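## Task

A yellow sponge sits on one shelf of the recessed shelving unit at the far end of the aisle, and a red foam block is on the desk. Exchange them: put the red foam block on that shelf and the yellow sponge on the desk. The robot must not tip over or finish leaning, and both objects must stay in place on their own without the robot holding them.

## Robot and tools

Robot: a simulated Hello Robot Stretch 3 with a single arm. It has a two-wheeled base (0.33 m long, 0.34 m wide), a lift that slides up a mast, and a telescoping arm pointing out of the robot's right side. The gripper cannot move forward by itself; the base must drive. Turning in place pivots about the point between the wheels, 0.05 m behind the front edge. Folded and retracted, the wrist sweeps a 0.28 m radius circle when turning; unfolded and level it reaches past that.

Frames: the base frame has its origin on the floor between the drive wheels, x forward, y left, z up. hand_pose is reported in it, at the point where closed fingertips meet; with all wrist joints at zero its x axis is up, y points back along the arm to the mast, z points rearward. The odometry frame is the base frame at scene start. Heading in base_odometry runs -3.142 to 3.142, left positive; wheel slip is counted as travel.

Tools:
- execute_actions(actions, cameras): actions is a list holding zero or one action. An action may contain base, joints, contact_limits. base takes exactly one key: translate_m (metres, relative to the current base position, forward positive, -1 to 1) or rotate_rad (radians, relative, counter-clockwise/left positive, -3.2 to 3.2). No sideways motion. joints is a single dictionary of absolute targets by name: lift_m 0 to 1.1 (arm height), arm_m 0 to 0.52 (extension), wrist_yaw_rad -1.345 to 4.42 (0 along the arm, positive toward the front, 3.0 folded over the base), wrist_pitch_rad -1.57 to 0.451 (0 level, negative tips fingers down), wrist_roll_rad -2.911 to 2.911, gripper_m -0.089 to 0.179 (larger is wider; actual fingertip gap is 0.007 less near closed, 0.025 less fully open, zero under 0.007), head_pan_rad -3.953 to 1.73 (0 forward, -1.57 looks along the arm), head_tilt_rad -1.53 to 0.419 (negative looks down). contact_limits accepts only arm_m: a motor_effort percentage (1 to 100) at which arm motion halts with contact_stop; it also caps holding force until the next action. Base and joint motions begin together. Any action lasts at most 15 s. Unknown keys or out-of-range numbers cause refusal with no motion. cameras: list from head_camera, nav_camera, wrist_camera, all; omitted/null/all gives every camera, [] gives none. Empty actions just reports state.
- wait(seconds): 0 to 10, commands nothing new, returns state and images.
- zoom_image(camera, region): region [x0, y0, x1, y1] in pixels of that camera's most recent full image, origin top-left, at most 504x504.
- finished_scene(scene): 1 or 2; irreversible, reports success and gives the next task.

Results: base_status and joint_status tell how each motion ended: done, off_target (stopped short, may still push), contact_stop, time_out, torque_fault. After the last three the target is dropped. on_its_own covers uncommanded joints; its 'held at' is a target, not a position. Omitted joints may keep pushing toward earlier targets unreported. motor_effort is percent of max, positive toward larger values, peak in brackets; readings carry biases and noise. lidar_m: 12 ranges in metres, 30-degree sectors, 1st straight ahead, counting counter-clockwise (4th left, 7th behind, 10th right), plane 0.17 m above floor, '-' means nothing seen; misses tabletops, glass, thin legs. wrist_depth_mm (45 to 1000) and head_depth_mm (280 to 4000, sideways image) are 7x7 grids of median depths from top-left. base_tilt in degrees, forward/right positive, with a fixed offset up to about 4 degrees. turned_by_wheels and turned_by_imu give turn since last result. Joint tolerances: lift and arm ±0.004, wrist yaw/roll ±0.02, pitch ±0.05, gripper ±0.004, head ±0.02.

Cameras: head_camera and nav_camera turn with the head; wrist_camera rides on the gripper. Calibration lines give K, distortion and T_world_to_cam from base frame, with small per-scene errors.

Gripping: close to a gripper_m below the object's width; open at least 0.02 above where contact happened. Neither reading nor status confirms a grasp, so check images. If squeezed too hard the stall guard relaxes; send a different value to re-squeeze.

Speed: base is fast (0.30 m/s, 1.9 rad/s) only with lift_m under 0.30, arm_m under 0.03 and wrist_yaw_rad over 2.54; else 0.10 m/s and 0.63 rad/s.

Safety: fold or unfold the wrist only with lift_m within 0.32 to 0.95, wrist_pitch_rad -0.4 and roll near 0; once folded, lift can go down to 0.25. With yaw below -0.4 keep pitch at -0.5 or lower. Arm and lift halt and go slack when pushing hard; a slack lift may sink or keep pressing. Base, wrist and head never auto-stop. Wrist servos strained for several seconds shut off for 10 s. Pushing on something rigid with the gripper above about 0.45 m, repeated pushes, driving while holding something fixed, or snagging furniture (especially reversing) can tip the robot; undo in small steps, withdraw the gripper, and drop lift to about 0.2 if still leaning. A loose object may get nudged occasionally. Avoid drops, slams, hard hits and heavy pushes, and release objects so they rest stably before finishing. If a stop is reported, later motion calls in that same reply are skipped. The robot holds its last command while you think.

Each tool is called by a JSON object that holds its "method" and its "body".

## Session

{"method": "execute_actions", "body": {"actions": []}}

Scene clock: 0.00 s.
base_odometry: x=+0.000 y=+0.000 heading=+0.000 (m, m, rad; odometry frame)
turned_by_wheels: +0.000 (rad since the last result)
turned_by_imu: +0.000 (rad since the last result)
base_tilt: forward=+0.7 right=+1.7 (deg)
lidar_m: 1.70 2.80 2.09 1.54 1.98 1.10 0.93 0.95 1.07 1.79 0.92 1.03
head_depth_mm: 1708 2197 1496 1473 1467 1479 1441 / 1699 2502 1751 1711 1694 1660 1629 / 1737 2541 3051 3109 3038 3007 2229 / 1731 2564 2917 2942 2991 2917 2198 / 1739 2615 2862 2877 2807 2797 2174 / 1761 2659 2765 2739 2764 2693 2173 / 1759 2641 2670 2649 2643 2654 2139
base_status: not commanded
joint_positions: lift_m=+0.526 arm_m=+0.001 wrist_yaw_rad=+2.823 wrist_pitch_rad=-0.473 wrist_roll_rad=-0.003 gripper_m=+0.037 head_pan_rad=+0.005 head_tilt_rad=-0.022
joint_status: not commanded
motor_effort: left_wheel=+0 right_wheel=+0 lift_m=+27 arm_m=+1 wrist_yaw_rad=+0 wrist_pitch_rad=+6 wrist_roll_rad=+0 gripper_m=+1 head_pan_rad=+0 head_tilt_rad=+0 (%)
hand_pose: x=+0.0467 y=+0.0607 z=+0.5269 quat_wxyz=(+0.273, +0.704, +0.055, +0.654) (m; base frame)
wrist_depth_mm: - - - - - - - / - - - - - - - / - - - - - - - / - - - - - - - / - 907 967 950 931 945 963 / 779 834 - 772 829 806 842 / 685 - 685 699 700 706 682
pictures: head_camera (sideways: a quarter turn clockwise sets it upright), nav_camera (sideways: a quarter turn counterclockwise sets it upright), wrist_camera
camera_calibration (this result's frames):
head_camera: T_world_to_cam=[[0.000428353, -0.0412554, -0.999149, 1.31987], [0.00773128, 0.999119, -0.0412508, 0.0539041], [0.99997, -0.00770703, 0.000746932, -0.0540679], [0, 0, 0, 1]] pos_world=[0.0530842, 0.000178406, 1.32101]
nav_camera: T_world_to_cam=[[0.0661416, -0.0299333, 0.997361, -1.26099], [0.0327926, -0.998945, -0.0321556, 0.0859983], [0.997271, 0.0348329, -0.0650902, 0.0379425], [0, 0, 0, 1]] pos_world=[0.0427446, 0.0468404, 1.26289]
wrist_camera: T_world_to_cam=[[0.934946, -0.354752, 0.00521776, -0.0358606], [-0.208814, -0.562097, -0.800278, 0.500264], [0.286833, 0.747127, -0.599607, 0.423097], [0, 0, 0, 1]] pos_world=[0.0166314, -0.0476317, 0.654229]
Images, in order (width x height): head_camera 896x504, nav_camera 672x504, wrist_camera 644x364.

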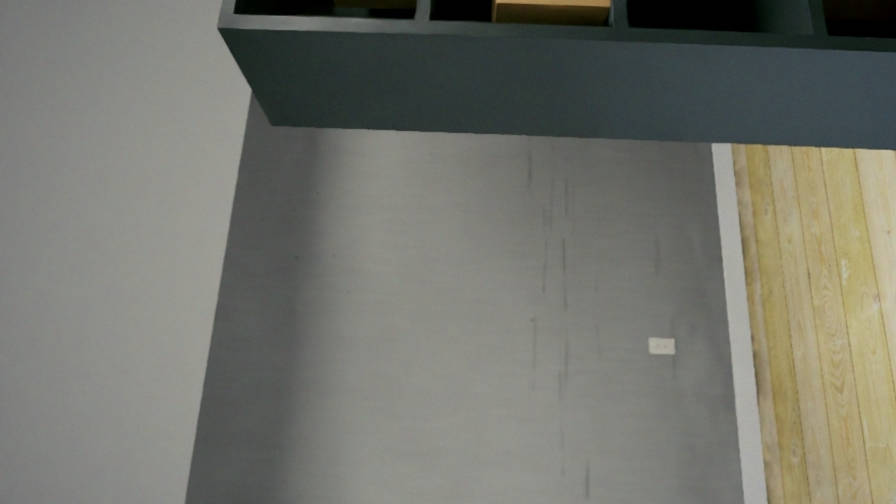

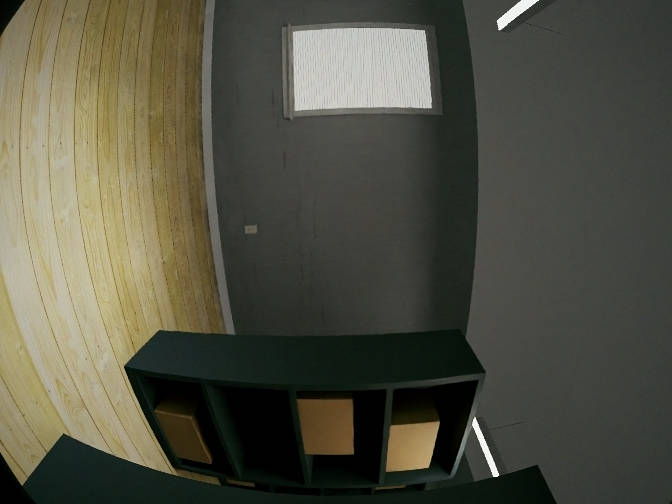

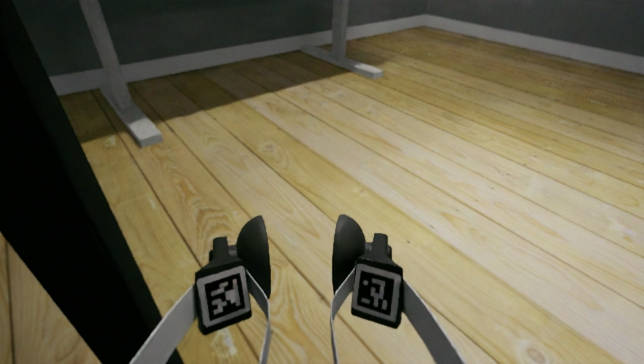

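{"method": "execute_actions", "body": {"actions": [{"base":{"rotate_rad":-2.8},"joints":{"head_pan_rad":-1.8,"head_tilt_rad":-0.5,"lift_m":0.9,"wrist_pitch_rad":-0.4}}], "cameras": ["head_camera","nav_camera"]}}

Scene clock: 7.67 s.
base_odometry: x=+0.000 y=+0.000 heading=-2.800 (m, m, rad; odometry frame)
turned_by_wheels: -2.800 (rad since the last result)
turned_by_imu: -2.821 (rad since the last result)
base_tilt: forward=+0.7 right=+1.6 (deg)
lidar_m: 0.93 0.99 1.39 0.92 0.95 1.53 2.80 2.74 2.04 1.54 1.29 0.96
head_depth_mm: 1795 1964 2103 1717 2144 1642 - / 1749 1922 2063 1683 2126 1611 - / 1722 1874 2006 1656 2129 1631 - / 1693 1832 1945 1631 2102 1612 1356 / 1679 1815 1945 1696 1991 1600 1372 / 1629 1764 1929 2126 2070 1602 1367 / 1601 1738 1873 2054 2065 1591 1327
base_status: done
joint_positions: lift_m=+0.900 arm_m=+0.001 wrist_yaw_rad=+2.823 wrist_pitch_rad=-0.421 wrist_roll_rad=-0.003 gripper_m=+0.037 head_pan_rad=-1.793 head_tilt_rad=-0.494
joint_status: all done
motor_effort: left_wheel=+2(7) right_wheel=-3(5) lift_m=+31(32) arm_m=+0(0) wrist_yaw_rad=+1(0) wrist_pitch_rad=+9(9) wrist_roll_rad=+0(0) gripper_m=+0(0) head_pan_rad=-4(44) head_tilt_rad=-3(25) (%)
hand_pose: x=+0.0489 y=+0.0673 z=+0.9118 quat_wxyz=(+0.256, +0.705, +0.037, +0.661) (m; base frame)
wrist_depth_mm: 745 - - - - - 855 / 787 - - - - - 871 / 927 958 - - - - 906 / - - - - - - 907 / - - - - - - 937 / - - - - - - 925 / - - - - - - -
pictures: head_camera (sideways: a quarter turn clockwise sets it upright), nav_camera (sideways: a quarter turn counterclockwise sets it upright)
camera_calibration (this result's frames):
head_camera: T_world_to_cam=[[0.0599996, 0.452417, -0.889786, 1.17654], [0.976205, -0.212683, -0.042313, 0.049353], [-0.208386, -0.866075, -0.454412, 0.545728], [0, 0, 0, 1]] pos_world=[-0.00504858, -0.0491474, 1.29694]
nav_camera: T_world_to_cam=[[-0.142559, -0.493392, 0.858045, -1.07776], [-0.976804, 0.210075, -0.0414937, 0.104291], [-0.159781, -0.844057, -0.511895, 0.626511], [0, 0, 0, 1]] pos_world=[0.0483319, -0.024855, 1.2498]
Images, in order (width x height): head_camera 896x504, nav_camera 672x504.

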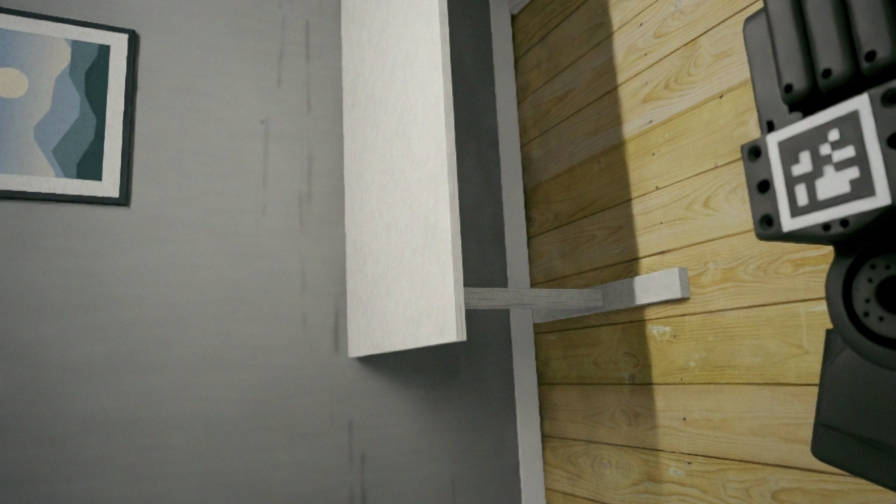

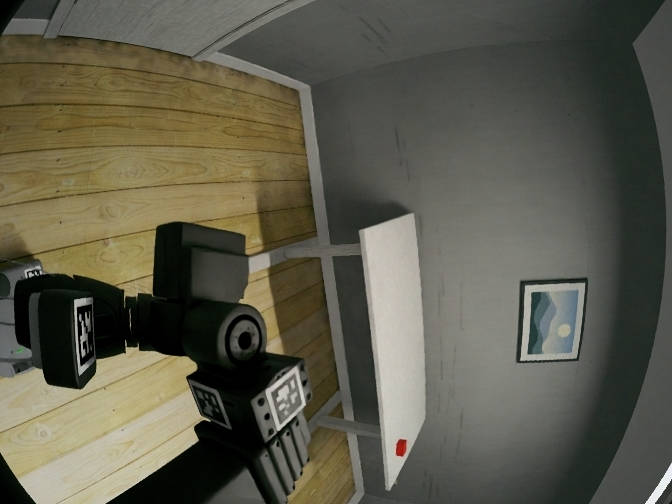

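{"method": "execute_actions", "body": {"actions": [{"base":{"rotate_rad":0.47},"joints":{"wrist_yaw_rad":0,"gripper_m":0.15}}], "cameras": []}}

{"method": "execute_actions", "body": {"actions": [{"base":{"translate_m":-1.0},"joints":{"lift_m":0.8,"wrist_pitch_rad":-0.3,"head_pan_rad":-2.6}}], "cameras": ["head_camera"]}}

{"method": "execute_actions", "body": {"actions": [{"base":{"translate_m":-0.55}}], "cameras": []}}

{"method": "execute_actions", "body": {"actions": [{"base":{"rotate_rad":-0.5},"joints":{"head_pan_rad":-1.57,"head_tilt_rad":-0.7}}]}}

Scene clock: 16.87 s.
base_odometry: x=+0.000 y=+0.000 heading=-2.330 (m, m, rad; odometry frame)
turned_by_wheels: +0.470 (rad since the last result)
turned_by_imu: +0.474 (rad since the last result)
base_tilt: forward=+0.7 right=+1.8 (deg)
lidar_m: 0.98 1.32 0.93 0.94 1.77 2.80 2.89 2.07 1.54 1.35 0.97 0.93
head_depth_mm: 1588 1702 1859 1464 1958 1645 - / 1661 1784 1912 2118 2130 1632 - / 1688 1849 1984 2183 2097 1638 - / 1731 1879 2067 2249 2088 1735 - / 1812 1951 2121 2361 2073 1721 - / 1682 1797 1906 2049 1981 1642 1328 / 1394 1469 1558 1647 1748 1637 1276
base_status: done
joint_positions: lift_m=+0.900 arm_m=+0.001 wrist_yaw_rad=+0.002 wrist_pitch_rad=-0.421 wrist_roll_rad=-0.003 gripper_m=+0.150 head_pan_rad=-1.793 head_tilt_rad=-0.494
joint_status: all done
motor_effort: left_wheel=-3(8) right_wheel=+3(6) lift_m=+32(31) arm_m=+0(0) wrist_yaw_rad=-1(4) wrist_pitch_rad=+9(9) wrist_roll_rad=+1(0) gripper_m=+0(90) head_pan_rad=-3(4) head_tilt_rad=-3(3) (%)
hand_pose: x=-0.0211 y=-0.3695 z=+0.9118 quat_wxyz=(+0.693, +0.149, -0.690, -0.147) (m; base frame)
wrist_depth_mm: 728 888 - - - - - / 740 940 - - - - - / 755 - - - - - 880 / 798 - - - - - - / 824 - - - - - - / 771 - - - - - - / - - - - - - -
pictures: none
No camera images: the call's "cameras" was empty. Leave "cameras" out to get every camera's image.

Scene clock: 28.23 s.
base_odometry: x=+0.688 y=+0.725 heading=-2.330 (m, m, rad; odometry frame)
turned_by_wheels: +0.000 (rad since the last result)
turned_by_imu: -0.006 (rad since the last result)
base_tilt: forward=+0.8 right=+1.8 (deg)
lidar_m: 1.88 1.45 1.41 1.43 2.01 1.92 1.98 1.19 1.51 1.24 1.88 1.81
head_depth_mm: 1758 1947 2191 2435 2131 1635 1313 / 1648 1809 2030 2268 2134 1627 1311 / 1560 1689 1867 2013 1938 1632 1317 / 1444 1588 1735 1325 1844 1620 1315 / 1387 1490 1616 1321 1059 1567 1301 / 1303 1398 1519 1297 994 1590 1295 / 1233 1331 1440 1286 916 1594 1276
base_status: done
joint_positions: lift_m=+0.800 arm_m=+0.001 wrist_yaw_rad=+0.002 wrist_pitch_rad=-0.322 wrist_roll_rad=-0.003 gripper_m=+0.150 head_pan_rad=-2.593 head_tilt_rad=-0.494
joint_status: all done
motor_effort: left_wheel=-1(8) right_wheel=+2(3) lift_m=+23(29) arm_m=+0(0) wrist_yaw_rad=-2(3) wrist_pitch_rad=+10(11) wrist_roll_rad=+0(0) gripper_m=+0(1) head_pan_rad=-4(44) head_tilt_rad=-3(3) (%)
hand_pose: x=-0.0211 y=-0.3809 z=+0.8349 quat_wxyz=(+0.699, +0.114, -0.696, -0.113) (m; base frame)
wrist_depth_mm: - - - - - - 941 / - - - - - - - / - - 765 716 703 727 713 / - - - - 569 502 494 / - - - - - - - / - - - - - - - / - - - - - - -
pictures: head_camera (sideways: a quarter turn clockwise sets it upright)
camera_calibration (this result's frames):
head_camera: T_world_to_cam=[[0.366382, 0.272351, -0.889713, 1.17457], [0.527833, -0.848294, -0.0423117, 0.0520864], [-0.766261, -0.454118, -0.454556, 0.549318], [0, 0, 0, 1]] pos_world=[-0.0369145, -0.026257, 1.29693]
Images, in order (width x height): head_camera 896x504.

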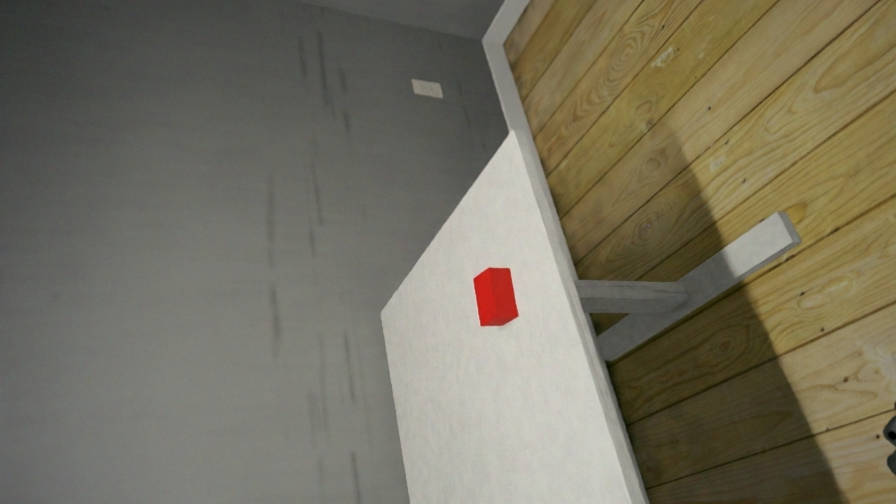

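Scene clock: 35.10 s.
base_odometry: x=+1.067 y=+1.124 heading=-2.330 (m, m, rad; odometry frame)
turned_by_wheels: +0.000 (rad since the last result)
turned_by_imu: -0.004 (rad since the last result)
base_tilt: forward=+0.8 right=+1.7 (deg)
lidar_m: 2.35 1.81 1.64 2.12 1.51 1.44 1.48 1.30 0.81 1.29 1.40 2.29
head_depth_mm: 1453 1611 1745 1874 1931 1626 1314 / 1353 1497 1674 1864 2042 1629 1317 / 1269 1385 1538 1718 1907 1606 1313 / 1205 1313 1442 1589 1787 1613 1301 / 1137 1231 1336 1475 1639 1554 1305 / 1072 1161 1254 1379 1484 705 1280 / 1018 1100 1182 1266 908 704 1139
base_status: done
joint_positions: lift_m=+0.800 arm_m=+0.001 wrist_yaw_rad=+0.002 wrist_pitch_rad=-0.322 wrist_roll_rad=-0.003 gripper_m=+0.150 head_pan_rad=-2.593 head_tilt_rad=-0.494
joint_status: not commanded
motor_effort: left_wheel=-2(7) right_wheel=+2(2) lift_m=+23(23) arm_m=+0(0) wrist_yaw_rad=-2(1) wrist_pitch_rad=+10(10) wrist_roll_rad=+0(0) gripper_m=+0(0) head_pan_rad=-4(3) head_tilt_rad=-2(3) (%)
hand_pose: x=-0.0211 y=-0.3809 z=+0.8349 quat_wxyz=(+0.699, +0.114, -0.696, -0.113) (m; base frame)
wrist_depth_mm: - - - - 927 858 762 / - - - - 988 896 829 / 695 694 707 696 721 700 714 / 548 488 493 497 505 403 501 / - - 401 378 376 364 387 / - - - - 317 - 317 / - - - - - 491 264
pictures: none
No camera images: the call's "cameras" was empty. Leave "cameras" out to get every camera's image.

Scene clock: 36.93 s.
base_odometry: x=+1.067 y=+1.124 heading=-2.830 (m, m, rad; odometry frame)
turned_by_wheels: -0.500 (rad since the last result)
turned_by_imu: -0.504 (rad since the last result)
base_tilt: forward=+0.5 right=+1.8 (deg)
lidar_m: 2.30 2.40 1.81 1.64 2.06 1.49 1.44 1.49 1.30 0.81 1.29 1.40
head_depth_mm: 1032 1153 1314 1541 1662 1391 - / 1030 1155 1313 1505 794 1400 - / 1034 1153 1262 948 744 1403 - / 1027 1150 1247 941 738 1379 - / 1037 1160 1244 938 737 1374 1177 / 1030 1154 1245 932 734 1371 1163 / 1033 1156 1241 919 729 1359 1151
base_status: done
joint_positions: lift_m=+0.800 arm_m=+0.001 wrist_yaw_rad=+0.001 wrist_pitch_rad=-0.322 wrist_roll_rad=-0.003 gripper_m=+0.150 head_pan_rad=-1.577 head_tilt_rad=-0.691
joint_status: all done
motor_effort: left_wheel=+3(8) right_wheel=-3(4) lift_m=+23(22) arm_m=+0(1) wrist_yaw_rad=+0(2) wrist_pitch_rad=+10(10) wrist_roll_rad=+0(0) gripper_m=+1(1) head_pan_rad=+3(42) head_tilt_rad=-4(20) (%)
hand_pose: x=-0.0213 y=-0.3809 z=+0.8349 quat_wxyz=(+0.699, +0.114, -0.696, -0.113) (m; base frame)
wrist_depth_mm: 918 894 897 897 920 973 997 / 937 949 975 960 - - - / 705 689 702 705 - - - / 489 497 407 500 525 - - / 379 394 384 385 385 - - / 319 310 311 310 313 - - / - - - - - - -
pictures: head_camera (sideways: a quarter turn clockwise sets it upright), nav_camera (sideways: a quarter turn counterclockwise sets it upright), wrist_camera
camera_calibration (this result's frames):
head_camera: T_world_to_cam=[[-0.037307, 0.620472, -0.783341, 1.03834], [0.999155, 0.0096388, -0.0399505, 0.0461267], [-0.0172377, -0.78417, -0.620307, 0.7604], [0, 0, 0, 1]] pos_world=[0.00575693, -0.0484195, 1.28689]
nav_camera: T_world_to_cam=[[-0.0345052, -0.670833, 0.740805, -0.925578], [-0.999077, 0.00417656, -0.0427529, 0.106055], [0.025586, -0.741596, -0.670358, 0.831529], [0, 0, 0, 1]] pos_world=[0.0527448, -0.00469285, 1.24763]
wrist_camera: T_world_to_cam=[[-0.999044, 0.0436881, -0.0015167, -0.0143663], [0.0219759, 0.471939, -0.881357, 0.950822], [-0.037789, -0.880548, -0.472448, 0.224124], [0, 0, 0, 1]] pos_world=[-0.0267783, -0.25075, 0.94388]
Images, in order (width x height): head_camera 896x504, nav_camera 672x504, wrist_camera 644x364.

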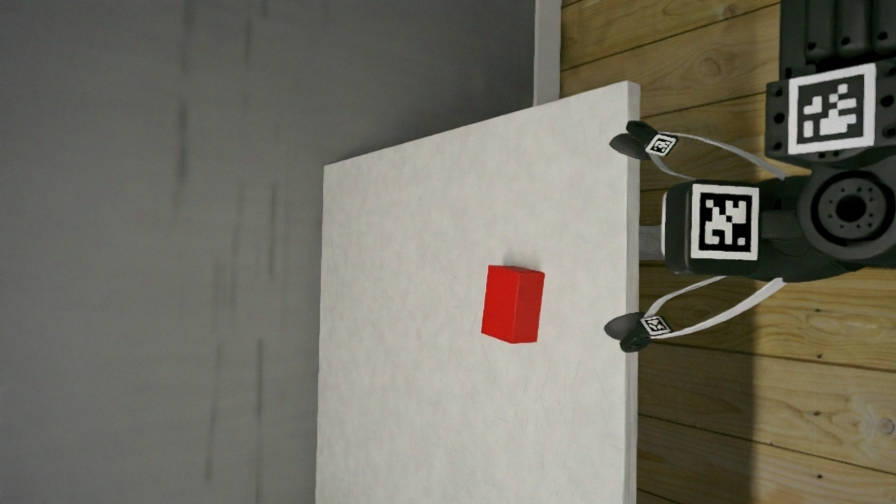

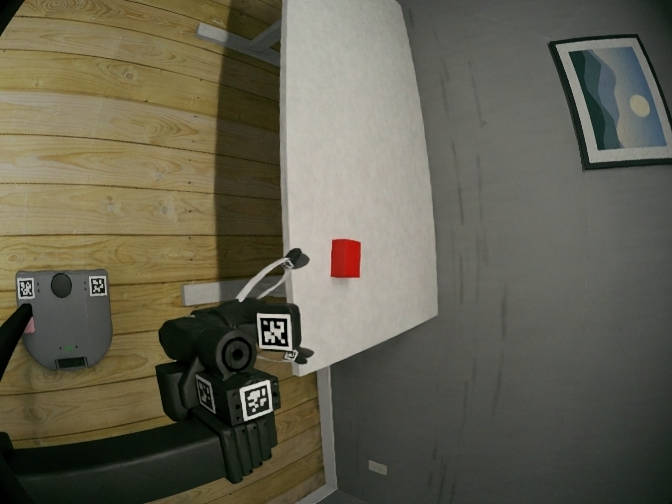

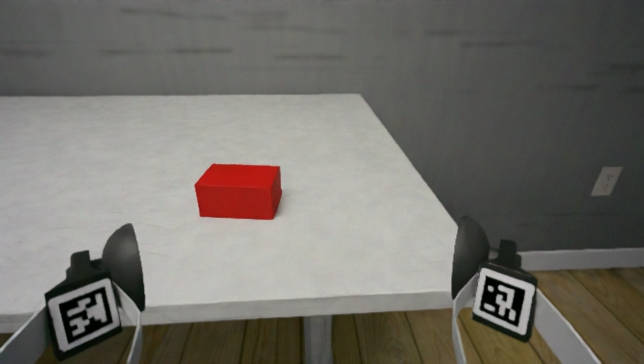

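{"method": "execute_actions", "body": {"actions": [{"base":{"translate_m":0.083},"joints":{"lift_m":0.703,"arm_m":0.12,"gripper_m":0.17}}], "cameras": ["wrist_camera"]}}

{"method": "execute_actions", "body": {"actions": [{"joints":{"arm_m":0.265}}], "cameras": ["wrist_camera"]}}

{"method": "execute_actions", "body": {"actions": [{"joints":{"gripper_m":0.06}}], "cameras": []}}

{"method": "execute_actions", "body": {"actions": [{"joints":{"lift_m":0.75,"head_pan_rad":1.0,"head_tilt_rad":-0.4}}]}}

Scene clock: 43.17 s.
base_odometry: x=+0.988 y=+1.099 heading=-2.830 (m, m, rad; odometry frame)
turned_by_wheels: +0.000 (rad since the last result)
turned_by_imu: +0.001 (rad since the last result)
base_tilt: forward=+0.8 right=+1.6 (deg)
lidar_m: 2.21 2.28 1.78 1.64 2.18 1.58 1.52 1.58 1.30 0.81 1.29 1.33
head_depth_mm: 1032 1160 1314 1528 775 1403 1215 / 1026 1158 1291 953 751 - - / 1031 1156 1248 949 754 - 1133 / 1028 1155 1245 946 761 - 1145 / 1028 1159 1251 940 735 1369 1174 / 1032 1151 1239 931 729 1369 1162 / 1024 1149 1242 923 730 1359 1160
base_status: done
joint_positions: lift_m=+0.703 arm_m=+0.120 wrist_yaw_rad=+0.001 wrist_pitch_rad=-0.322 wrist_roll_rad=-0.003 gripper_m=+0.170 head_pan_rad=-1.577 head_tilt_rad=-0.691
joint_status: all done
motor_effort: left_wheel=+3(7) right_wheel=-2(4) lift_m=+23(22) arm_m=+5(6) wrist_yaw_rad=+0(0) wrist_pitch_rad=+10(10) wrist_roll_rad=+0(0) gripper_m=+1(80) head_pan_rad=+3(4) head_tilt_rad=-3(5) (%)
hand_pose: x=-0.0213 y=-0.5001 z=+0.7380 quat_wxyz=(+0.699, +0.114, -0.697, -0.113) (m; base frame)
wrist_depth_mm: 793 790 813 817 840 853 885 / 671 687 676 696 817 895 912 / 398 398 399 262 407 452 - / 277 281 262 250 283 284 287 / 216 217 217 218 218 229 220 / - 176 176 178 178 - 180 / - 149 150 149 153 155 161
pictures: wrist_camera
camera_calibration (this result's frames):
wrist_camera: T_world_to_cam=[[-0.999037, 0.0438545, -0.00153352, -0.00924914], [0.0220549, 0.471601, -0.881536, 0.921627], [-0.0379361, -0.880721, -0.472114, 0.0730379], [0, 0, 0, 1]] pos_world=[-0.0267959, -0.369909, 0.846915]
Images, in order (width x height): wrist_camera 644x364.

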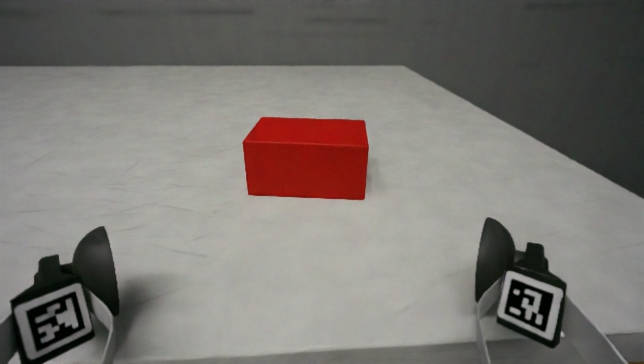

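Scene clock: 45.50 s.
base_odometry: x=+0.988 y=+1.099 heading=-2.830 (m, m, rad; odometry frame)
turned_by_wheels: +0.000 (rad since the last result)
turned_by_imu: +0.000 (rad since the last result)
base_tilt: forward=+0.7 right=+1.9 (deg)
lidar_m: 2.22 2.28 1.78 1.64 2.18 1.58 1.52 1.57 1.30 0.81 1.29 1.33
head_depth_mm: 1027 1161 1320 1526 773 1392 1207 / 1033 1158 1289 958 772 - 1156 / 1027 1152 1238 955 - 1352 1160 / 1027 1163 1244 942 718 1381 1164 / 1024 1156 1244 933 737 1386 1168 / 1031 1155 1240 929 730 1369 1163 / 1030 1152 1241 926 725 1365 1157
base_status: not commanded
joint_positions: lift_m=+0.703 arm_m=+0.265 wrist_yaw_rad=+0.001 wrist_pitch_rad=-0.322 wrist_roll_rad=-0.003 gripper_m=+0.170 head_pan_rad=-1.577 head_tilt_rad=-0.692
joint_status: all done
motor_effort: left_wheel=+2(3) right_wheel=-2(2) lift_m=+23(23) arm_m=+5(6) wrist_yaw_rad=-1(0) wrist_pitch_rad=+10(9) wrist_roll_rad=+0(0) gripper_m=+0(1) head_pan_rad=+3(4) head_tilt_rad=-4(3) (%)
hand_pose: x=-0.0214 y=-0.6451 z=+0.7380 quat_wxyz=(+0.699, +0.114, -0.697, -0.113) (m; base frame)
wrist_depth_mm: 655 644 685 686 695 686 722 / 655 678 684 695 730 752 781 / 392 388 393 402 406 441 826 / 278 279 279 284 282 282 303 / 214 215 148 142 157 229 219 / - 177 115 115 120 - 178 / - 149 117 114 112 146 151
pictures: wrist_camera
camera_calibration (this result's frames):
wrist_camera: T_world_to_cam=[[-0.999034, 0.0439249, -0.00153661, -0.0028588], [0.0220882, 0.471539, -0.881569, 0.990011], [-0.0379982, -0.880751, -0.472053, -0.0547306], [0, 0, 0, 1]] pos_world=[-0.0268033, -0.514907, 0.846923]
Images, in order (width x height): wrist_camera 644x364.

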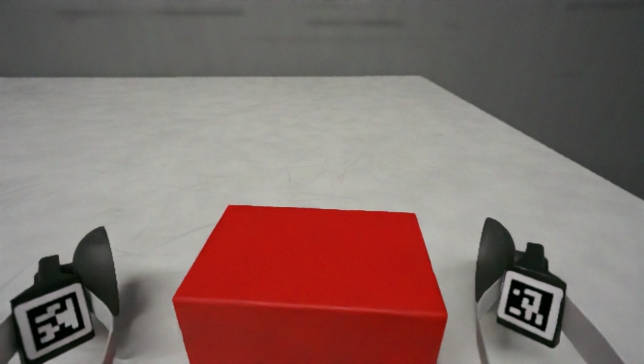

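Scene clock: 47.10 s.
base_odometry: x=+0.988 y=+1.099 heading=-2.830 (m, m, rad; odometry frame)
turned_by_wheels: +0.000 (rad since the last result)
turned_by_imu: +0.000 (rad since the last result)
base_tilt: forward=+0.6 right=+1.6 (deg)
lidar_m: 2.22 2.27 1.78 1.64 2.18 1.59 1.52 1.58 1.30 0.82 1.28 1.33
head_depth_mm: 1030 1157 1313 1527 776 1402 1211 / 1036 1155 1286 961 772 - 1156 / 1034 1152 1248 946 - 1344 1148 / 1032 1148 1244 945 717 1383 1174 / 1037 1152 1243 934 734 1380 1170 / 1026 1152 1241 930 731 1374 1164 / 1035 1150 1240 922 727 1367 1160
base_status: not commanded
joint_positions: lift_m=+0.703 arm_m=+0.265 wrist_yaw_rad=+0.001 wrist_pitch_rad=-0.321 wrist_roll_rad=-0.003 gripper_m=+0.061 head_pan_rad=-1.577 head_tilt_rad=-0.692
joint_status: all done
motor_effort: left_wheel=+3(3) right_wheel=-2(3) lift_m=+23(23) arm_m=+5(5) wrist_yaw_rad=+0(1) wrist_pitch_rad=+9(10) wrist_roll_rad=+0(0) gripper_m=-23(100) head_pan_rad=+3(3) head_tilt_rad=-4(3) (%)
hand_pose: x=-0.0214 y=-0.6452 z=+0.7382 quat_wxyz=(+0.699, +0.114, -0.697, -0.113) (m; base frame)
wrist_depth_mm: 657 669 673 672 676 695 713 / 677 680 684 713 722 754 764 / 397 397 400 400 409 444 822 / 278 278 279 284 286 284 302 / 215 222 141 142 148 217 221 / 175 170 123 116 116 178 178 / - 144 134 121 141 149 151
pictures: none
No camera images: the call's "cameras" was empty. Leave "cameras" out to get every camera's image.

Scene clock: 48.90 s.
base_odometry: x=+0.988 y=+1.099 heading=-2.830 (m, m, rad; odometry frame)
turned_by_wheels: +0.000 (rad since the last result)
turned_by_imu: +0.000 (rad since the last result)
base_tilt: forward=+0.7 right=+1.5 (deg)
lidar_m: 2.21 2.28 1.78 1.64 2.18 1.58 1.52 1.58 1.30 0.81 1.29 1.33
head_depth_mm: 2405 2523 2605 2691 2466 1785 1406 / 2709 2830 2939 3016 2426 1784 1402 / 3060 3208 3355 3480 2399 1761 1387 / 1683 1809 1946 3208 2259 1766 1372 / 1572 1673 1807 1946 2105 1731 1386 / 1514 1635 1822 2076 2105 1729 1364 / 2076 2352 2455 2708 2323 1707 1363
base_status: not commanded
joint_positions: lift_m=+0.750 arm_m=+0.265 wrist_yaw_rad=+0.001 wrist_pitch_rad=-0.321 wrist_roll_rad=-0.003 gripper_m=+0.064 head_pan_rad=+0.993 head_tilt_rad=-0.409
joint_status: all done
motor_effort: left_wheel=+2(2) right_wheel=-3(2) lift_m=+31(33) arm_m=+5(5) wrist_yaw_rad=-2(1) wrist_pitch_rad=+9(9) wrist_roll_rad=+0(0) gripper_m=-21(23) head_pan_rad=+4(45) head_tilt_rad=+2(20) (%)
hand_pose: x=-0.0214 y=-0.6452 z=+0.7848 quat_wxyz=(+0.699, +0.114, -0.697, -0.113) (m; base frame)
wrist_depth_mm: 655 663 657 667 697 694 725 / 695 706 722 738 770 777 764 / 536 539 539 551 553 808 832 / 376 377 382 381 385 386 908 / 294 307 141 142 148 301 955 / 240 228 123 116 116 242 243 / 208 196 134 121 191 204 204
pictures: head_camera (sideways: a quarter turn clockwise sets it upright), nav_camera (sideways: a quarter turn counterclockwise sets it upright), wrist_camera
camera_calibration (this result's frames):
head_camera: T_world_to_cam=[[-0.171552, -0.338485, -0.925201, 1.22416], [-0.839076, 0.542326, -0.0428274, 0.0611006], [0.516257, 0.768967, -0.377052, 0.44064], [0, 0, 0, 1]] pos_world=[0.0337918, 0.0423854, 1.30135]
nav_camera: T_world_to_cam=[[0.264572, 0.350232, 0.89852, -1.13303], [0.844433, -0.534131, -0.0404485, 0.0918253], [0.465761, 0.769442, -0.437064, 0.525326], [0, 0, 0, 1]] pos_world=[-0.0224473, 0.0416641, 1.25137]
wrist_camera: T_world_to_cam=[[-0.999034, 0.0439198, -0.00157875, -0.00275157], [0.0220871, 0.470704, -0.882015, 1.03114], [-0.0379948, -0.881197, -0.471219, -0.0336681], [0, 0, 0, 1]] pos_world=[-0.0268029, -0.514908, 0.89361]
Images, in order (width x height): head_camera 896x504, nav_camera 672x504, wrist_camera 644x364.

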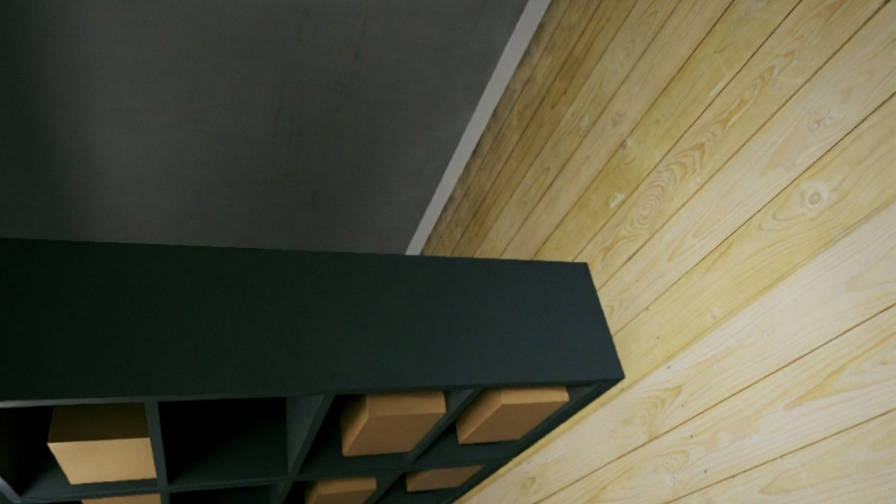

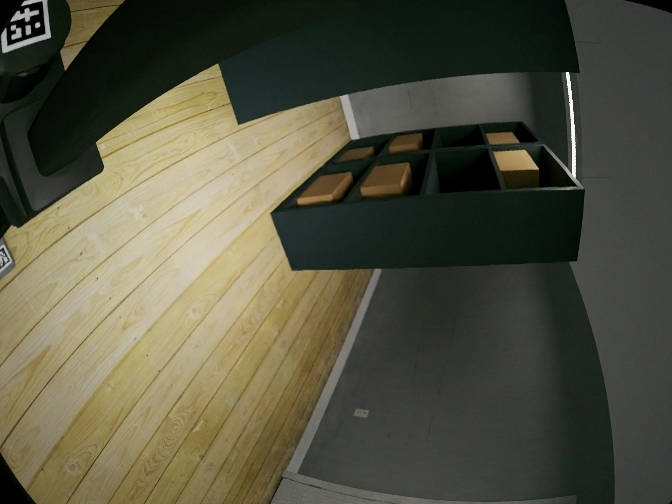

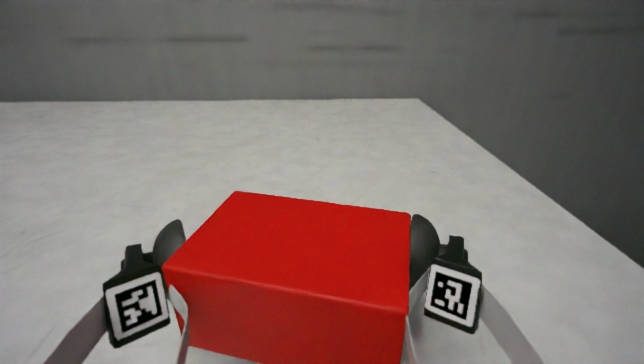

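{"method": "execute_actions", "body": {"actions": [{"base":{"translate_m":0.33},"joints":{"arm_m":0}}], "cameras": []}}

{"method": "execute_actions", "body": {"actions": [{"base":{"rotate_rad":-1.56},"joints":{"head_pan_rad":-3.14,"head_tilt_rad":-0.6,"wrist_pitch_rad":-0.4}}], "cameras": []}}

{"method": "execute_actions", "body": {"actions": [{"base":{"translate_m":-0.2},"joints":{"lift_m":0.55,"wrist_yaw_rad":2.7}}], "cameras": []}}

{"method": "execute_actions", "body": {"actions": [{"base":{"translate_m":-0.9},"joints":{"lift_m":0.28}}], "cameras": ["head_camera"]}}

Scene clock: 57.70 s.
base_odometry: x=+0.674 y=+0.998 heading=-2.830 (m, m, rad; odometry frame)
turned_by_wheels: +0.000 (rad since the last result)
turned_by_imu: +0.002 (rad since the last result)
base_tilt: forward=+0.7 right=+1.7 (deg)
lidar_m: 1.88 1.94 1.71 1.67 1.70 1.93 1.85 1.78 0.92 1.24 1.08 1.11
head_depth_mm: 2084 2136 2240 2335 2286 1784 1406 / 2273 2398 2488 2660 2453 1767 1402 / 2606 2732 2905 3040 2404 1774 1392 / 3021 3232 3382 3367 2386 1740 1387 / 3363 3586 3806 3405 2234 1738 1387 / 1473 1558 1692 1826 1950 1732 1366 / 1394 1463 1586 1682 1847 1732 1371
base_status: done
joint_positions: lift_m=+0.750 arm_m=+0.001 wrist_yaw_rad=+0.000 wrist_pitch_rad=-0.321 wrist_roll_rad=-0.003 gripper_m=+0.064 head_pan_rad=+0.993 head_tilt_rad=-0.409
joint_status: all done
motor_effort: left_wheel=+2(7) right_wheel=-2(3) lift_m=+32(32) arm_m=-3(3) wrist_yaw_rad=+0(1) wrist_pitch_rad=+9(9) wrist_roll_rad=+0(0) gripper_m=-21(21) head_pan_rad=+4(3) head_tilt_rad=+2(3) (%)
hand_pose: x=-0.0214 y=-0.3813 z=+0.7848 quat_wxyz=(+0.699, +0.113, -0.697, -0.113) (m; base frame)
wrist_depth_mm: 914 923 924 931 918 955 978 / 921 925 963 982 965 - - / 535 541 552 559 553 559 570 / 385 381 384 391 387 387 396 / 295 310 142 142 149 298 299 / 259 258 122 116 116 - - / - - 135 121 992 983 -
pictures: none
No camera images: the call's "cameras" was empty. Leave "cameras" out to get every camera's image.

Scene clock: 61.17 s.
base_odometry: x=+0.674 y=+0.998 heading=+1.894 (m, m, rad; odometry frame)
turned_by_wheels: -1.560 (rad since the last result)
turned_by_imu: -1.572 (rad since the last result)
base_tilt: forward=+0.7 right=+1.9 (deg)
lidar_m: 1.24 1.08 1.11 1.88 1.95 1.71 1.67 1.70 1.92 1.85 1.78 0.93
head_depth_mm: 1361 1510 1682 1897 1886 1503 - / 1975 1590 1716 1892 1891 1541 - / 2967 3180 3032 2393 1866 1535 - / 2976 3270 3584 2483 1854 1484 1252 / 2187 2447 2621 2252 1841 1474 1231 / 1371 1517 1714 1922 1831 1453 1212 / 1375 1523 1695 1922 1807 1454 1216
base_status: done
joint_positions: lift_m=+0.750 arm_m=+0.001 wrist_yaw_rad=+0.000 wrist_pitch_rad=-0.417 wrist_roll_rad=-0.003 gripper_m=+0.064 head_pan_rad=-3.133 head_tilt_rad=-0.593
joint_status: all done
motor_effort: left_wheel=+2(7) right_wheel=-3(6) lift_m=+33(32) arm_m=-3(3) wrist_yaw_rad=+0(1) wrist_pitch_rad=+8(12) wrist_roll_rad=+0(0) gripper_m=-21(22) head_pan_rad=-3(39) head_tilt_rad=-3(17) (%)
hand_pose: x=-0.0214 y=-0.3703 z=+0.7627 quat_wxyz=(+0.693, +0.147, -0.690, -0.146) (m; base frame)
wrist_depth_mm: - - - - - - - / - - - - - - - / - - - - - - - / - - - - - - - / - - 142 142 148 - - / - - 123 116 116 - - / 944 945 135 121 937 - 980
pictures: none
No camera images: the call's "cameras" was empty. Leave "cameras" out to get every camera's image.

Scene clock: 64.23 s.
base_odometry: x=+0.737 y=+0.808 heading=+1.894 (m, m, rad; odometry frame)
turned_by_wheels: +0.000 (rad since the last result)
turned_by_imu: -0.001 (rad since the last result)
base_tilt: forward=+0.6 right=+1.8 (deg)
lidar_m: 1.44 1.23 1.97 1.89 1.97 1.51 1.48 1.50 1.93 1.85 1.91 1.10
head_depth_mm: 1194 1316 1482 1662 1823 1500 1245 / 1957 1909 1521 1693 1825 1498 1236 / 2802 2948 2978 2390 1874 1495 1230 / 2812 3048 3424 2477 1858 1478 1228 / 2713 3031 2508 2272 1858 1474 1222 / 1241 1344 1528 1691 1815 1457 1220 / 1205 1328 1494 1685 1805 1467 1208
base_status: done
joint_positions: lift_m=+0.550 arm_m=+0.001 wrist_yaw_rad=+2.698 wrist_pitch_rad=-0.419 wrist_roll_rad=-0.003 gripper_m=+0.064 head_pan_rad=-3.133 head_tilt_rad=-0.593
joint_status: all done
motor_effort: left_wheel=+2(4) right_wheel=-2(6) lift_m=+23(29) arm_m=-3(3) wrist_yaw_rad=+1(4) wrist_pitch_rad=+8(8) wrist_roll_rad=+0(0) gripper_m=-21(22) head_pan_rad=-4(5) head_tilt_rad=-3(3) (%)
hand_pose: x=+0.0749 y=+0.0569 z=+0.5627 quat_wxyz=(+0.296, +0.706, -0.008, +0.644) (m; base frame)
wrist_depth_mm: - - - - - - - / - - - - - - - / - - - - - - - / - - - - - - - / - - 142 141 148 - - / 882 834 124 116 115 892 884 / - 726 135 121 703 758 747
pictures: none
No camera images: the call's "cameras" was empty. Leave "cameras" out to get every camera's image.

Scene clock: 70.50 s.
base_odometry: x=+1.023 y=-0.046 heading=+1.894 (m, m, rad; odometry frame)
turned_by_wheels: +0.000 (rad since the last result)
turned_by_imu: -0.006 (rad since the last result)
base_tilt: forward=+0.6 right=+1.7 (deg)
lidar_m: 1.96 2.03 1.94 1.89 0.79 0.63 1.27 0.62 0.77 1.86 1.93 2.44
head_depth_mm: 1174 1296 1064 1005 1043 871 975 / 1981 1388 1471 1384 1367 1297 1200 / 2040 2192 2441 2293 1801 1489 1229 / 2024 2241 2487 2517 1861 1486 1219 / 2032 2252 2467 2463 1832 1474 1220 / 1221 1303 1485 1562 1474 1377 1199 / 1148 880 896 1419 1069 930 1020
base_status: done
joint_positions: lift_m=+0.280 arm_m=+0.001 wrist_yaw_rad=+2.699 wrist_pitch_rad=-0.419 wrist_roll_rad=-0.003 gripper_m=+0.064 head_pan_rad=-3.133 head_tilt_rad=-0.594
joint_status: all done
motor_effort: left_wheel=+2(6) right_wheel=-2(8) lift_m=+23(23) arm_m=-3(2) wrist_yaw_rad=+2(2) wrist_pitch_rad=+8(9) wrist_roll_rad=+1(0) gripper_m=-21(21) head_pan_rad=-3(4) head_tilt_rad=-3(4) (%)
hand_pose: x=+0.0748 y=+0.0569 z=+0.2927 quat_wxyz=(+0.296, +0.706, -0.008, +0.644) (m; base frame)
wrist_depth_mm: - - - - - - - / - - - - - - - / 988 983 - - - - - / 751 758 768 779 797 796 780 / 627 647 142 141 148 638 636 / 539 506 123 115 116 530 541 / - - 133 121 427 457 461
pictures: head_camera (sideways: a quarter turn clockwise sets it upright)
camera_calibration (this result's frames):
head_camera: T_world_to_cam=[[0.540483, 0.0458853, -0.840103, 1.10881], [0.0205793, -0.998934, -0.0413207, 0.053885], [-0.841103, 0.0050444, -0.540851, 0.662056], [0, 0, 0, 1]] pos_world=[-0.0435446, -0.000390201, 1.29182]
Images, in order (width x height): head_camera 896x504.

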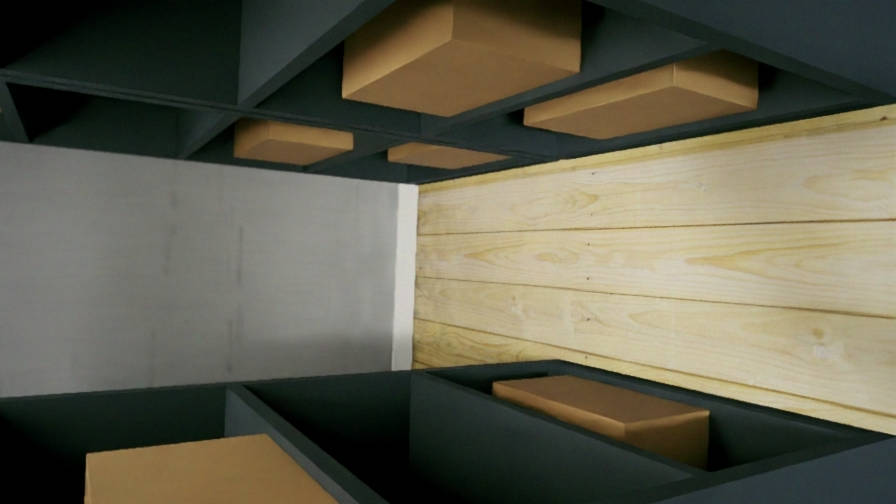

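{"method": "execute_actions", "body": {"actions": [{"base":{"translate_m":-1.0}}], "cameras": []}}

{"method": "execute_actions", "body": {"actions": [{"base":{"translate_m":-0.7},"joints":{"head_pan_rad":-1.8,"head_tilt_rad":-0.5}}], "cameras": ["head_camera","nav_camera"]}}

Scene clock: 77.60 s.
base_odometry: x=+1.341 y=-0.994 heading=+1.894 (m, m, rad; odometry frame)
turned_by_wheels: +0.000 (rad since the last result)
turned_by_imu: -0.007 (rad since the last result)
base_tilt: forward=+0.6 right=+1.7 (deg)
lidar_m: 2.97 0.52 0.34 0.32 0.33 0.52 1.39 0.52 0.34 0.32 0.33 0.52
head_depth_mm: 1119 1232 978 1008 1070 881 782 / 1157 1277 1364 1278 1276 1213 1149 / 1166 1277 1456 1617 1764 1489 1233 / 1162 1284 1442 1615 1791 1470 1227 / 1166 1298 1440 1626 1775 1464 1217 / 1167 1280 1435 1616 1777 1473 1222 / 1167 1294 1428 1609 1761 1454 1211
base_status: done
joint_positions: lift_m=+0.280 arm_m=+0.001 wrist_yaw_rad=+2.699 wrist_pitch_rad=-0.419 wrist_roll_rad=-0.003 gripper_m=+0.064 head_pan_rad=-3.133 head_tilt_rad=-0.594
joint_status: not commanded
motor_effort: left_wheel=+2(8) right_wheel=-2(9) lift_m=+23(23) arm_m=-3(3) wrist_yaw_rad=+2(2) wrist_pitch_rad=+8(8) wrist_roll_rad=+0(1) gripper_m=-21(21) head_pan_rad=-4(3) head_tilt_rad=-3(3) (%)
hand_pose: x=+0.0748 y=+0.0569 z=+0.2927 quat_wxyz=(+0.296, +0.706, -0.008, +0.644) (m; base frame)
wrist_depth_mm: 413 422 431 705 512 - - / 296 331 377 696 565 - - / 315 355 410 745 618 - - / 340 380 433 604 653 784 792 / 367 400 142 142 148 631 645 / 400 409 123 116 115 527 542 / - - 133 121 437 455 455
pictures: none
No camera images: the call's "cameras" was empty. Leave "cameras" out to get every camera's image.

Scene clock: 81.63 s.
base_odometry: x=+1.563 y=-1.658 heading=+1.894 (m, m, rad; odometry frame)
turned_by_wheels: +0.000 (rad since the last result)
turned_by_imu: -0.005 (rad since the last result)
base_tilt: forward=+0.7 right=+1.6 (deg)
lidar_m: 1.16 0.56 0.32 0.31 0.32 0.72 0.70 0.73 0.83 0.79 0.40 0.50
head_depth_mm: 946 1070 1052 1115 1149 1242 1250 / 989 1197 1214 1392 1228 1269 1297 / 1038 1172 1188 1436 1217 1204 1262 / 1051 1142 1169 1386 1208 1167 1232 / 1017 1108 1147 1344 1197 1199 1217 / 992 1078 1131 1293 1196 1347 1204 / 972 1056 1105 1244 1182 1019 1171
base_status: done
joint_positions: lift_m=+0.280 arm_m=+0.001 wrist_yaw_rad=+2.699 wrist_pitch_rad=-0.419 wrist_roll_rad=-0.003 gripper_m=+0.064 head_pan_rad=-1.807 head_tilt_rad=-0.508
joint_status: all done
motor_effort: left_wheel=+3(7) right_wheel=-2(8) lift_m=+23(23) arm_m=-3(3) wrist_yaw_rad=+3(2) wrist_pitch_rad=+8(8) wrist_roll_rad=+0(0) gripper_m=-21(22) head_pan_rad=+4(41) head_tilt_rad=+2(13) (%)
hand_pose: x=+0.0748 y=+0.0569 z=+0.2926 quat_wxyz=(+0.296, +0.706, -0.008, +0.644) (m; base frame)
wrist_depth_mm: 417 419 418 367 601 559 701 / 288 319 360 399 618 599 847 / 305 339 389 442 642 693 924 / 325 363 415 489 655 736 808 / 352 382 141 142 149 622 635 / 383 391 123 115 116 527 529 / - - 134 121 429 455 465
pictures: head_camera (sideways: a quarter turn clockwise sets it upright), nav_camera (sideways: a quarter turn counterclockwise sets it upright)
camera_calibration (this result's frames):
head_camera: T_world_to_cam=[[0.0691361, 0.463215, -0.883545, 1.16834], [0.973268, -0.225761, -0.0422027, 0.0492266], [-0.219019, -0.857009, -0.46644, 0.561444], [0, 0, 0, 1]] pos_world=[-0.00571818, -0.0489168, 1.29624]
nav_camera: T_world_to_cam=[[-0.152159, -0.502607, 0.851019, -1.06854], [-0.973638, 0.224266, -0.0416325, 0.104452], [-0.16993, -0.834919, -0.523482, 0.641648], [0, 0, 0, 1]] pos_world=[0.0481457, -0.0247557, 1.24959]
Images, in order (width x height): head_camera 896x504, nav_camera 672x504.

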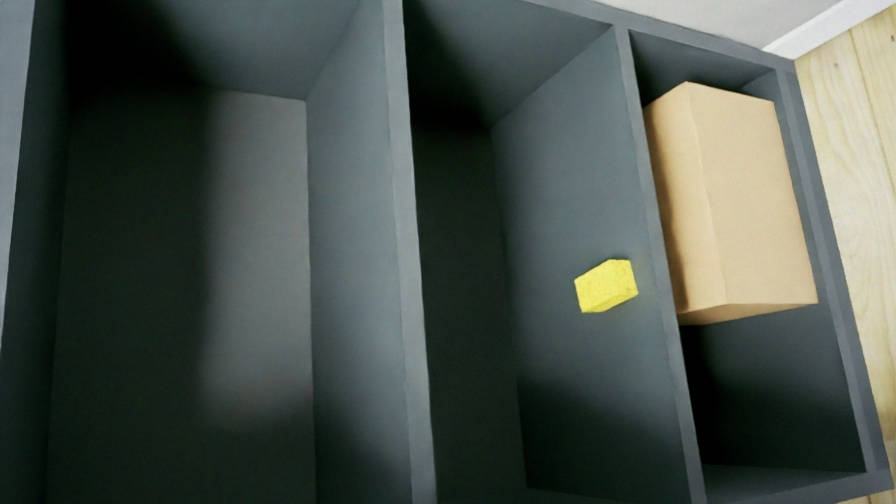

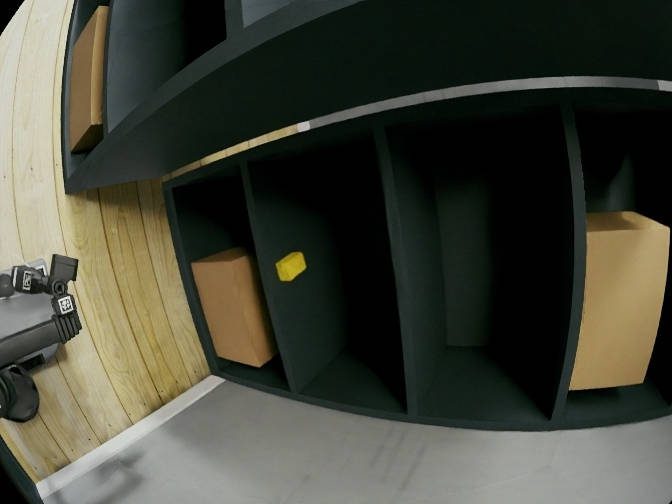

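{"method": "execute_actions", "body": {"actions": [{"base":{"translate_m":-0.38},"joints":{"lift_m":0.545,"head_pan_rad":-1.4,"head_tilt_rad":-0.8}}], "cameras": []}}

{"method": "execute_actions", "body": {"actions": [{"joints":{"wrist_yaw_rad":0}}], "cameras": []}}

{"method": "execute_actions", "body": {"actions": [{"joints":{"wrist_pitch_rad":-0.3,"arm_m":0.5}}]}}

Scene clock: 90.23 s.
base_odometry: x=+1.684 y=-2.018 heading=+1.894 (m, m, rad; odometry frame)
turned_by_wheels: +0.000 (rad since the last result)
turned_by_imu: -0.002 (rad since the last result)
base_tilt: forward=+0.8 right=+1.7 (deg)
lidar_m: 1.23 0.44 0.31 0.32 0.40 0.34 0.33 0.34 0.45 0.80 0.83 0.71
head_depth_mm: 1005 807 1220 1062 1129 1091 1001 / 1013 850 1311 1121 1325 1319 1137 / 1030 841 1318 1163 1268 1315 1154 / 1030 834 1331 1147 1306 1304 1177 / 1050 877 1357 1148 1431 1302 1129 / 1071 867 1349 1204 1458 1291 1117 / 1038 908 1188 1170 1430 1288 1114
base_status: done
joint_positions: lift_m=+0.545 arm_m=+0.001 wrist_yaw_rad=+2.699 wrist_pitch_rad=-0.419 wrist_roll_rad=-0.003 gripper_m=+0.064 head_pan_rad=-1.407 head_tilt_rad=-0.790
joint_status: all done
motor_effort: left_wheel=+2(11) right_wheel=-3(8) lift_m=+31(33) arm_m=-3(3) wrist_yaw_rad=+1(1) wrist_pitch_rad=+9(9) wrist_roll_rad=+0(0) gripper_m=-21(21) head_pan_rad=+3(29) head_tilt_rad=-5(21) (%)
hand_pose: x=+0.0748 y=+0.0569 z=+0.5572 quat_wxyz=(+0.296, +0.706, -0.007, +0.644) (m; base frame)
wrist_depth_mm: 265 290 323 703 710 553 672 / 280 307 347 435 530 582 - / 298 328 361 435 740 634 985 / 295 777 615 621 658 860 - / 763 840 142 142 149 941 - / 775 736 123 116 116 915 878 / - 640 134 121 706 740 758
pictures: none
No camera images: the call's "cameras" was empty. Leave "cameras" out to get every camera's image.

Scene clock: 92.60 s.
base_odometry: x=+1.684 y=-2.018 heading=+1.894 (m, m, rad; odometry frame)
turned_by_wheels: +0.000 (rad since the last result)
turned_by_imu: +0.000 (rad since the last result)
base_tilt: forward=+0.9 right=+1.6 (deg)
lidar_m: 1.23 0.44 0.31 0.32 0.40 0.34 0.33 0.34 0.45 0.80 0.82 0.70
head_depth_mm: 999 810 1218 1054 1130 1093 1004 / 1010 849 1299 1125 1318 1321 1132 / 1034 845 1332 1150 1255 1235 1161 / 1032 832 1323 1143 1302 1300 1129 / 1053 879 1358 1149 1433 1303 1126 / 1060 865 1347 1215 1461 1304 1123 / 1039 914 1190 1168 1428 1291 1120
base_status: not commanded
joint_positions: lift_m=+0.545 arm_m=+0.001 wrist_yaw_rad=+0.002 wrist_pitch_rad=-0.419 wrist_roll_rad=-0.003 gripper_m=+0.064 head_pan_rad=-1.407 head_tilt_rad=-0.790
joint_status: all done
motor_effort: left_wheel=+3(2) right_wheel=-3(2) lift_m=+32(32) arm_m=-3(3) wrist_yaw_rad=-2(4) wrist_pitch_rad=+9(9) wrist_roll_rad=+1(0) gripper_m=-21(21) head_pan_rad=+4(3) head_tilt_rad=-4(4) (%)
hand_pose: x=-0.0211 y=-0.3700 z=+0.5572 quat_wxyz=(+0.693, +0.148, -0.690, -0.147) (m; base frame)
wrist_depth_mm: 760 893 877 927 712 474 335 / 546 542 552 574 561 478 332 / 844 - 802 804 731 488 338 / 829 991 666 676 698 493 337 / 815 953 142 143 149 483 343 / 782 773 123 116 116 469 339 / 762 723 134 121 654 535 343
pictures: none
No camera images: the call's "cameras" was empty. Leave "cameras" out to get every camera's image.

Scene clock: 97.47 s.
base_odometry: x=+1.684 y=-2.018 heading=+1.894 (m, m, rad; odometry frame)
turned_by_wheels: +0.000 (rad since the last result)
turned_by_imu: +0.000 (rad since the last result)
base_tilt: forward=+0.9 right=+1.4 (deg)
lidar_m: 1.23 0.44 0.31 0.32 0.40 0.34 0.33 0.34 0.45 0.80 0.83 0.71
head_depth_mm: 995 812 1233 1061 1133 1052 967 / 1014 845 1298 1198 1240 1318 1134 / 1030 841 1325 1144 1262 1323 1135 / 1030 833 1330 1144 1304 1303 1132 / 1053 881 1356 1150 1415 1307 1125 / 1069 864 1354 1208 1456 1304 1128 / 1033 915 1188 1169 1421 1297 1118
base_status: not commanded
joint_positions: lift_m=+0.545 arm_m=+0.500 wrist_yaw_rad=+0.001 wrist_pitch_rad=-0.326 wrist_roll_rad=-0.003 gripper_m=+0.064 head_pan_rad=-1.407 head_tilt_rad=-0.790
joint_status: all done
motor_effort: left_wheel=+3(3) right_wheel=-2(3) lift_m=+31(32) arm_m=+6(4) wrist_yaw_rad=-1(2) wrist_pitch_rad=+11(12) wrist_roll_rad=+0(0) gripper_m=-22(21) head_pan_rad=+3(4) head_tilt_rad=-5(3) (%)
hand_pose: x=-0.0214 y=-0.8797 z=+0.5786 quat_wxyz=(+0.699, +0.115, -0.696, -0.115) (m; base frame)
wrist_depth_mm: 425 435 447 450 464 370 259 / 459 462 476 484 501 377 263 / 462 475 474 484 481 373 264 / 330 334 333 336 339 334 264 / 256 271 142 142 148 260 251 / 210 202 123 116 115 215 214 / 184 173 135 121 168 180 182
pictures: head_camera (sideways: a quarter turn clockwise sets it upright), nav_camera (sideways: a quarter turn counterclockwise sets it upright), wrist_camera
camera_calibration (this result's frames):
head_camera: T_world_to_cam=[[-0.154059, 0.678414, -0.718345, 0.954334], [0.982432, 0.182673, -0.0381774, 0.0439154], [0.105322, -0.711607, -0.694638, 0.856339], [0, 0, 0, 1]] pos_world=[0.0136883, -0.0460786, 1.28206]
nav_camera: T_world_to_cam=[[0.0910977, -0.735836, 0.671004, -0.835381], [-0.986017, -0.161063, -0.0427599, 0.105979], [0.139538, -0.657727, -0.740219, 0.921695], [0, 0, 0, 1]] pos_world=[0.0519871, 0.00858922, 1.24733]
wrist_camera: T_world_to_cam=[[-0.999032, 0.0439596, -0.00135628, 0.00711935], [0.0221031, 0.475181, -0.879611, 0.962189], [-0.0380229, -0.878789, -0.475692, -0.332734], [0, 0, 0, 1]] pos_world=[-0.0268065, -0.74993, 0.688083]
Images, in order (width x height): head_camera 896x504, nav_camera 672x504, wrist_camera 644x364.

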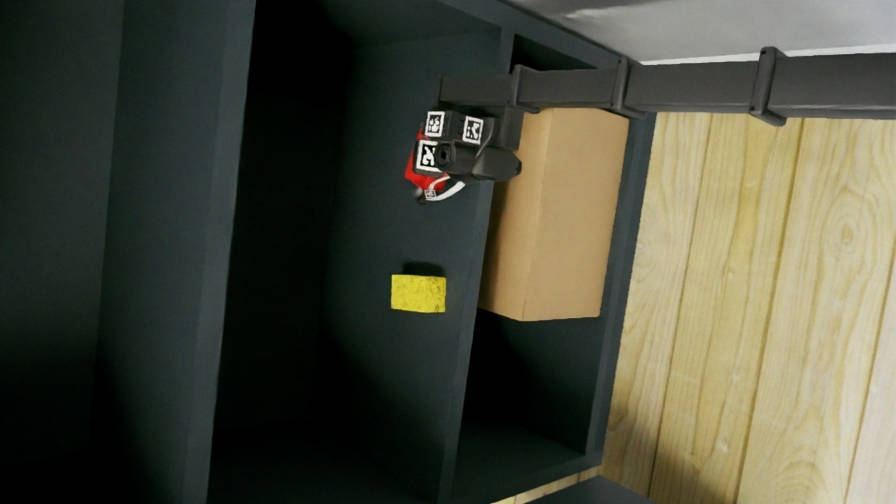

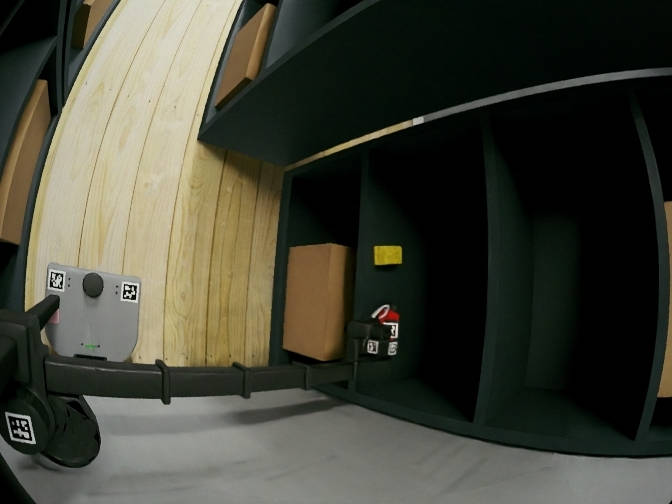

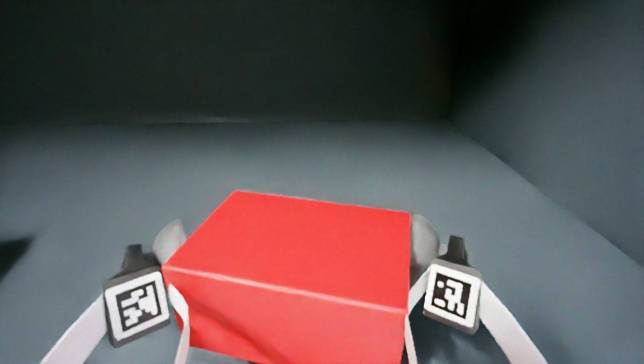

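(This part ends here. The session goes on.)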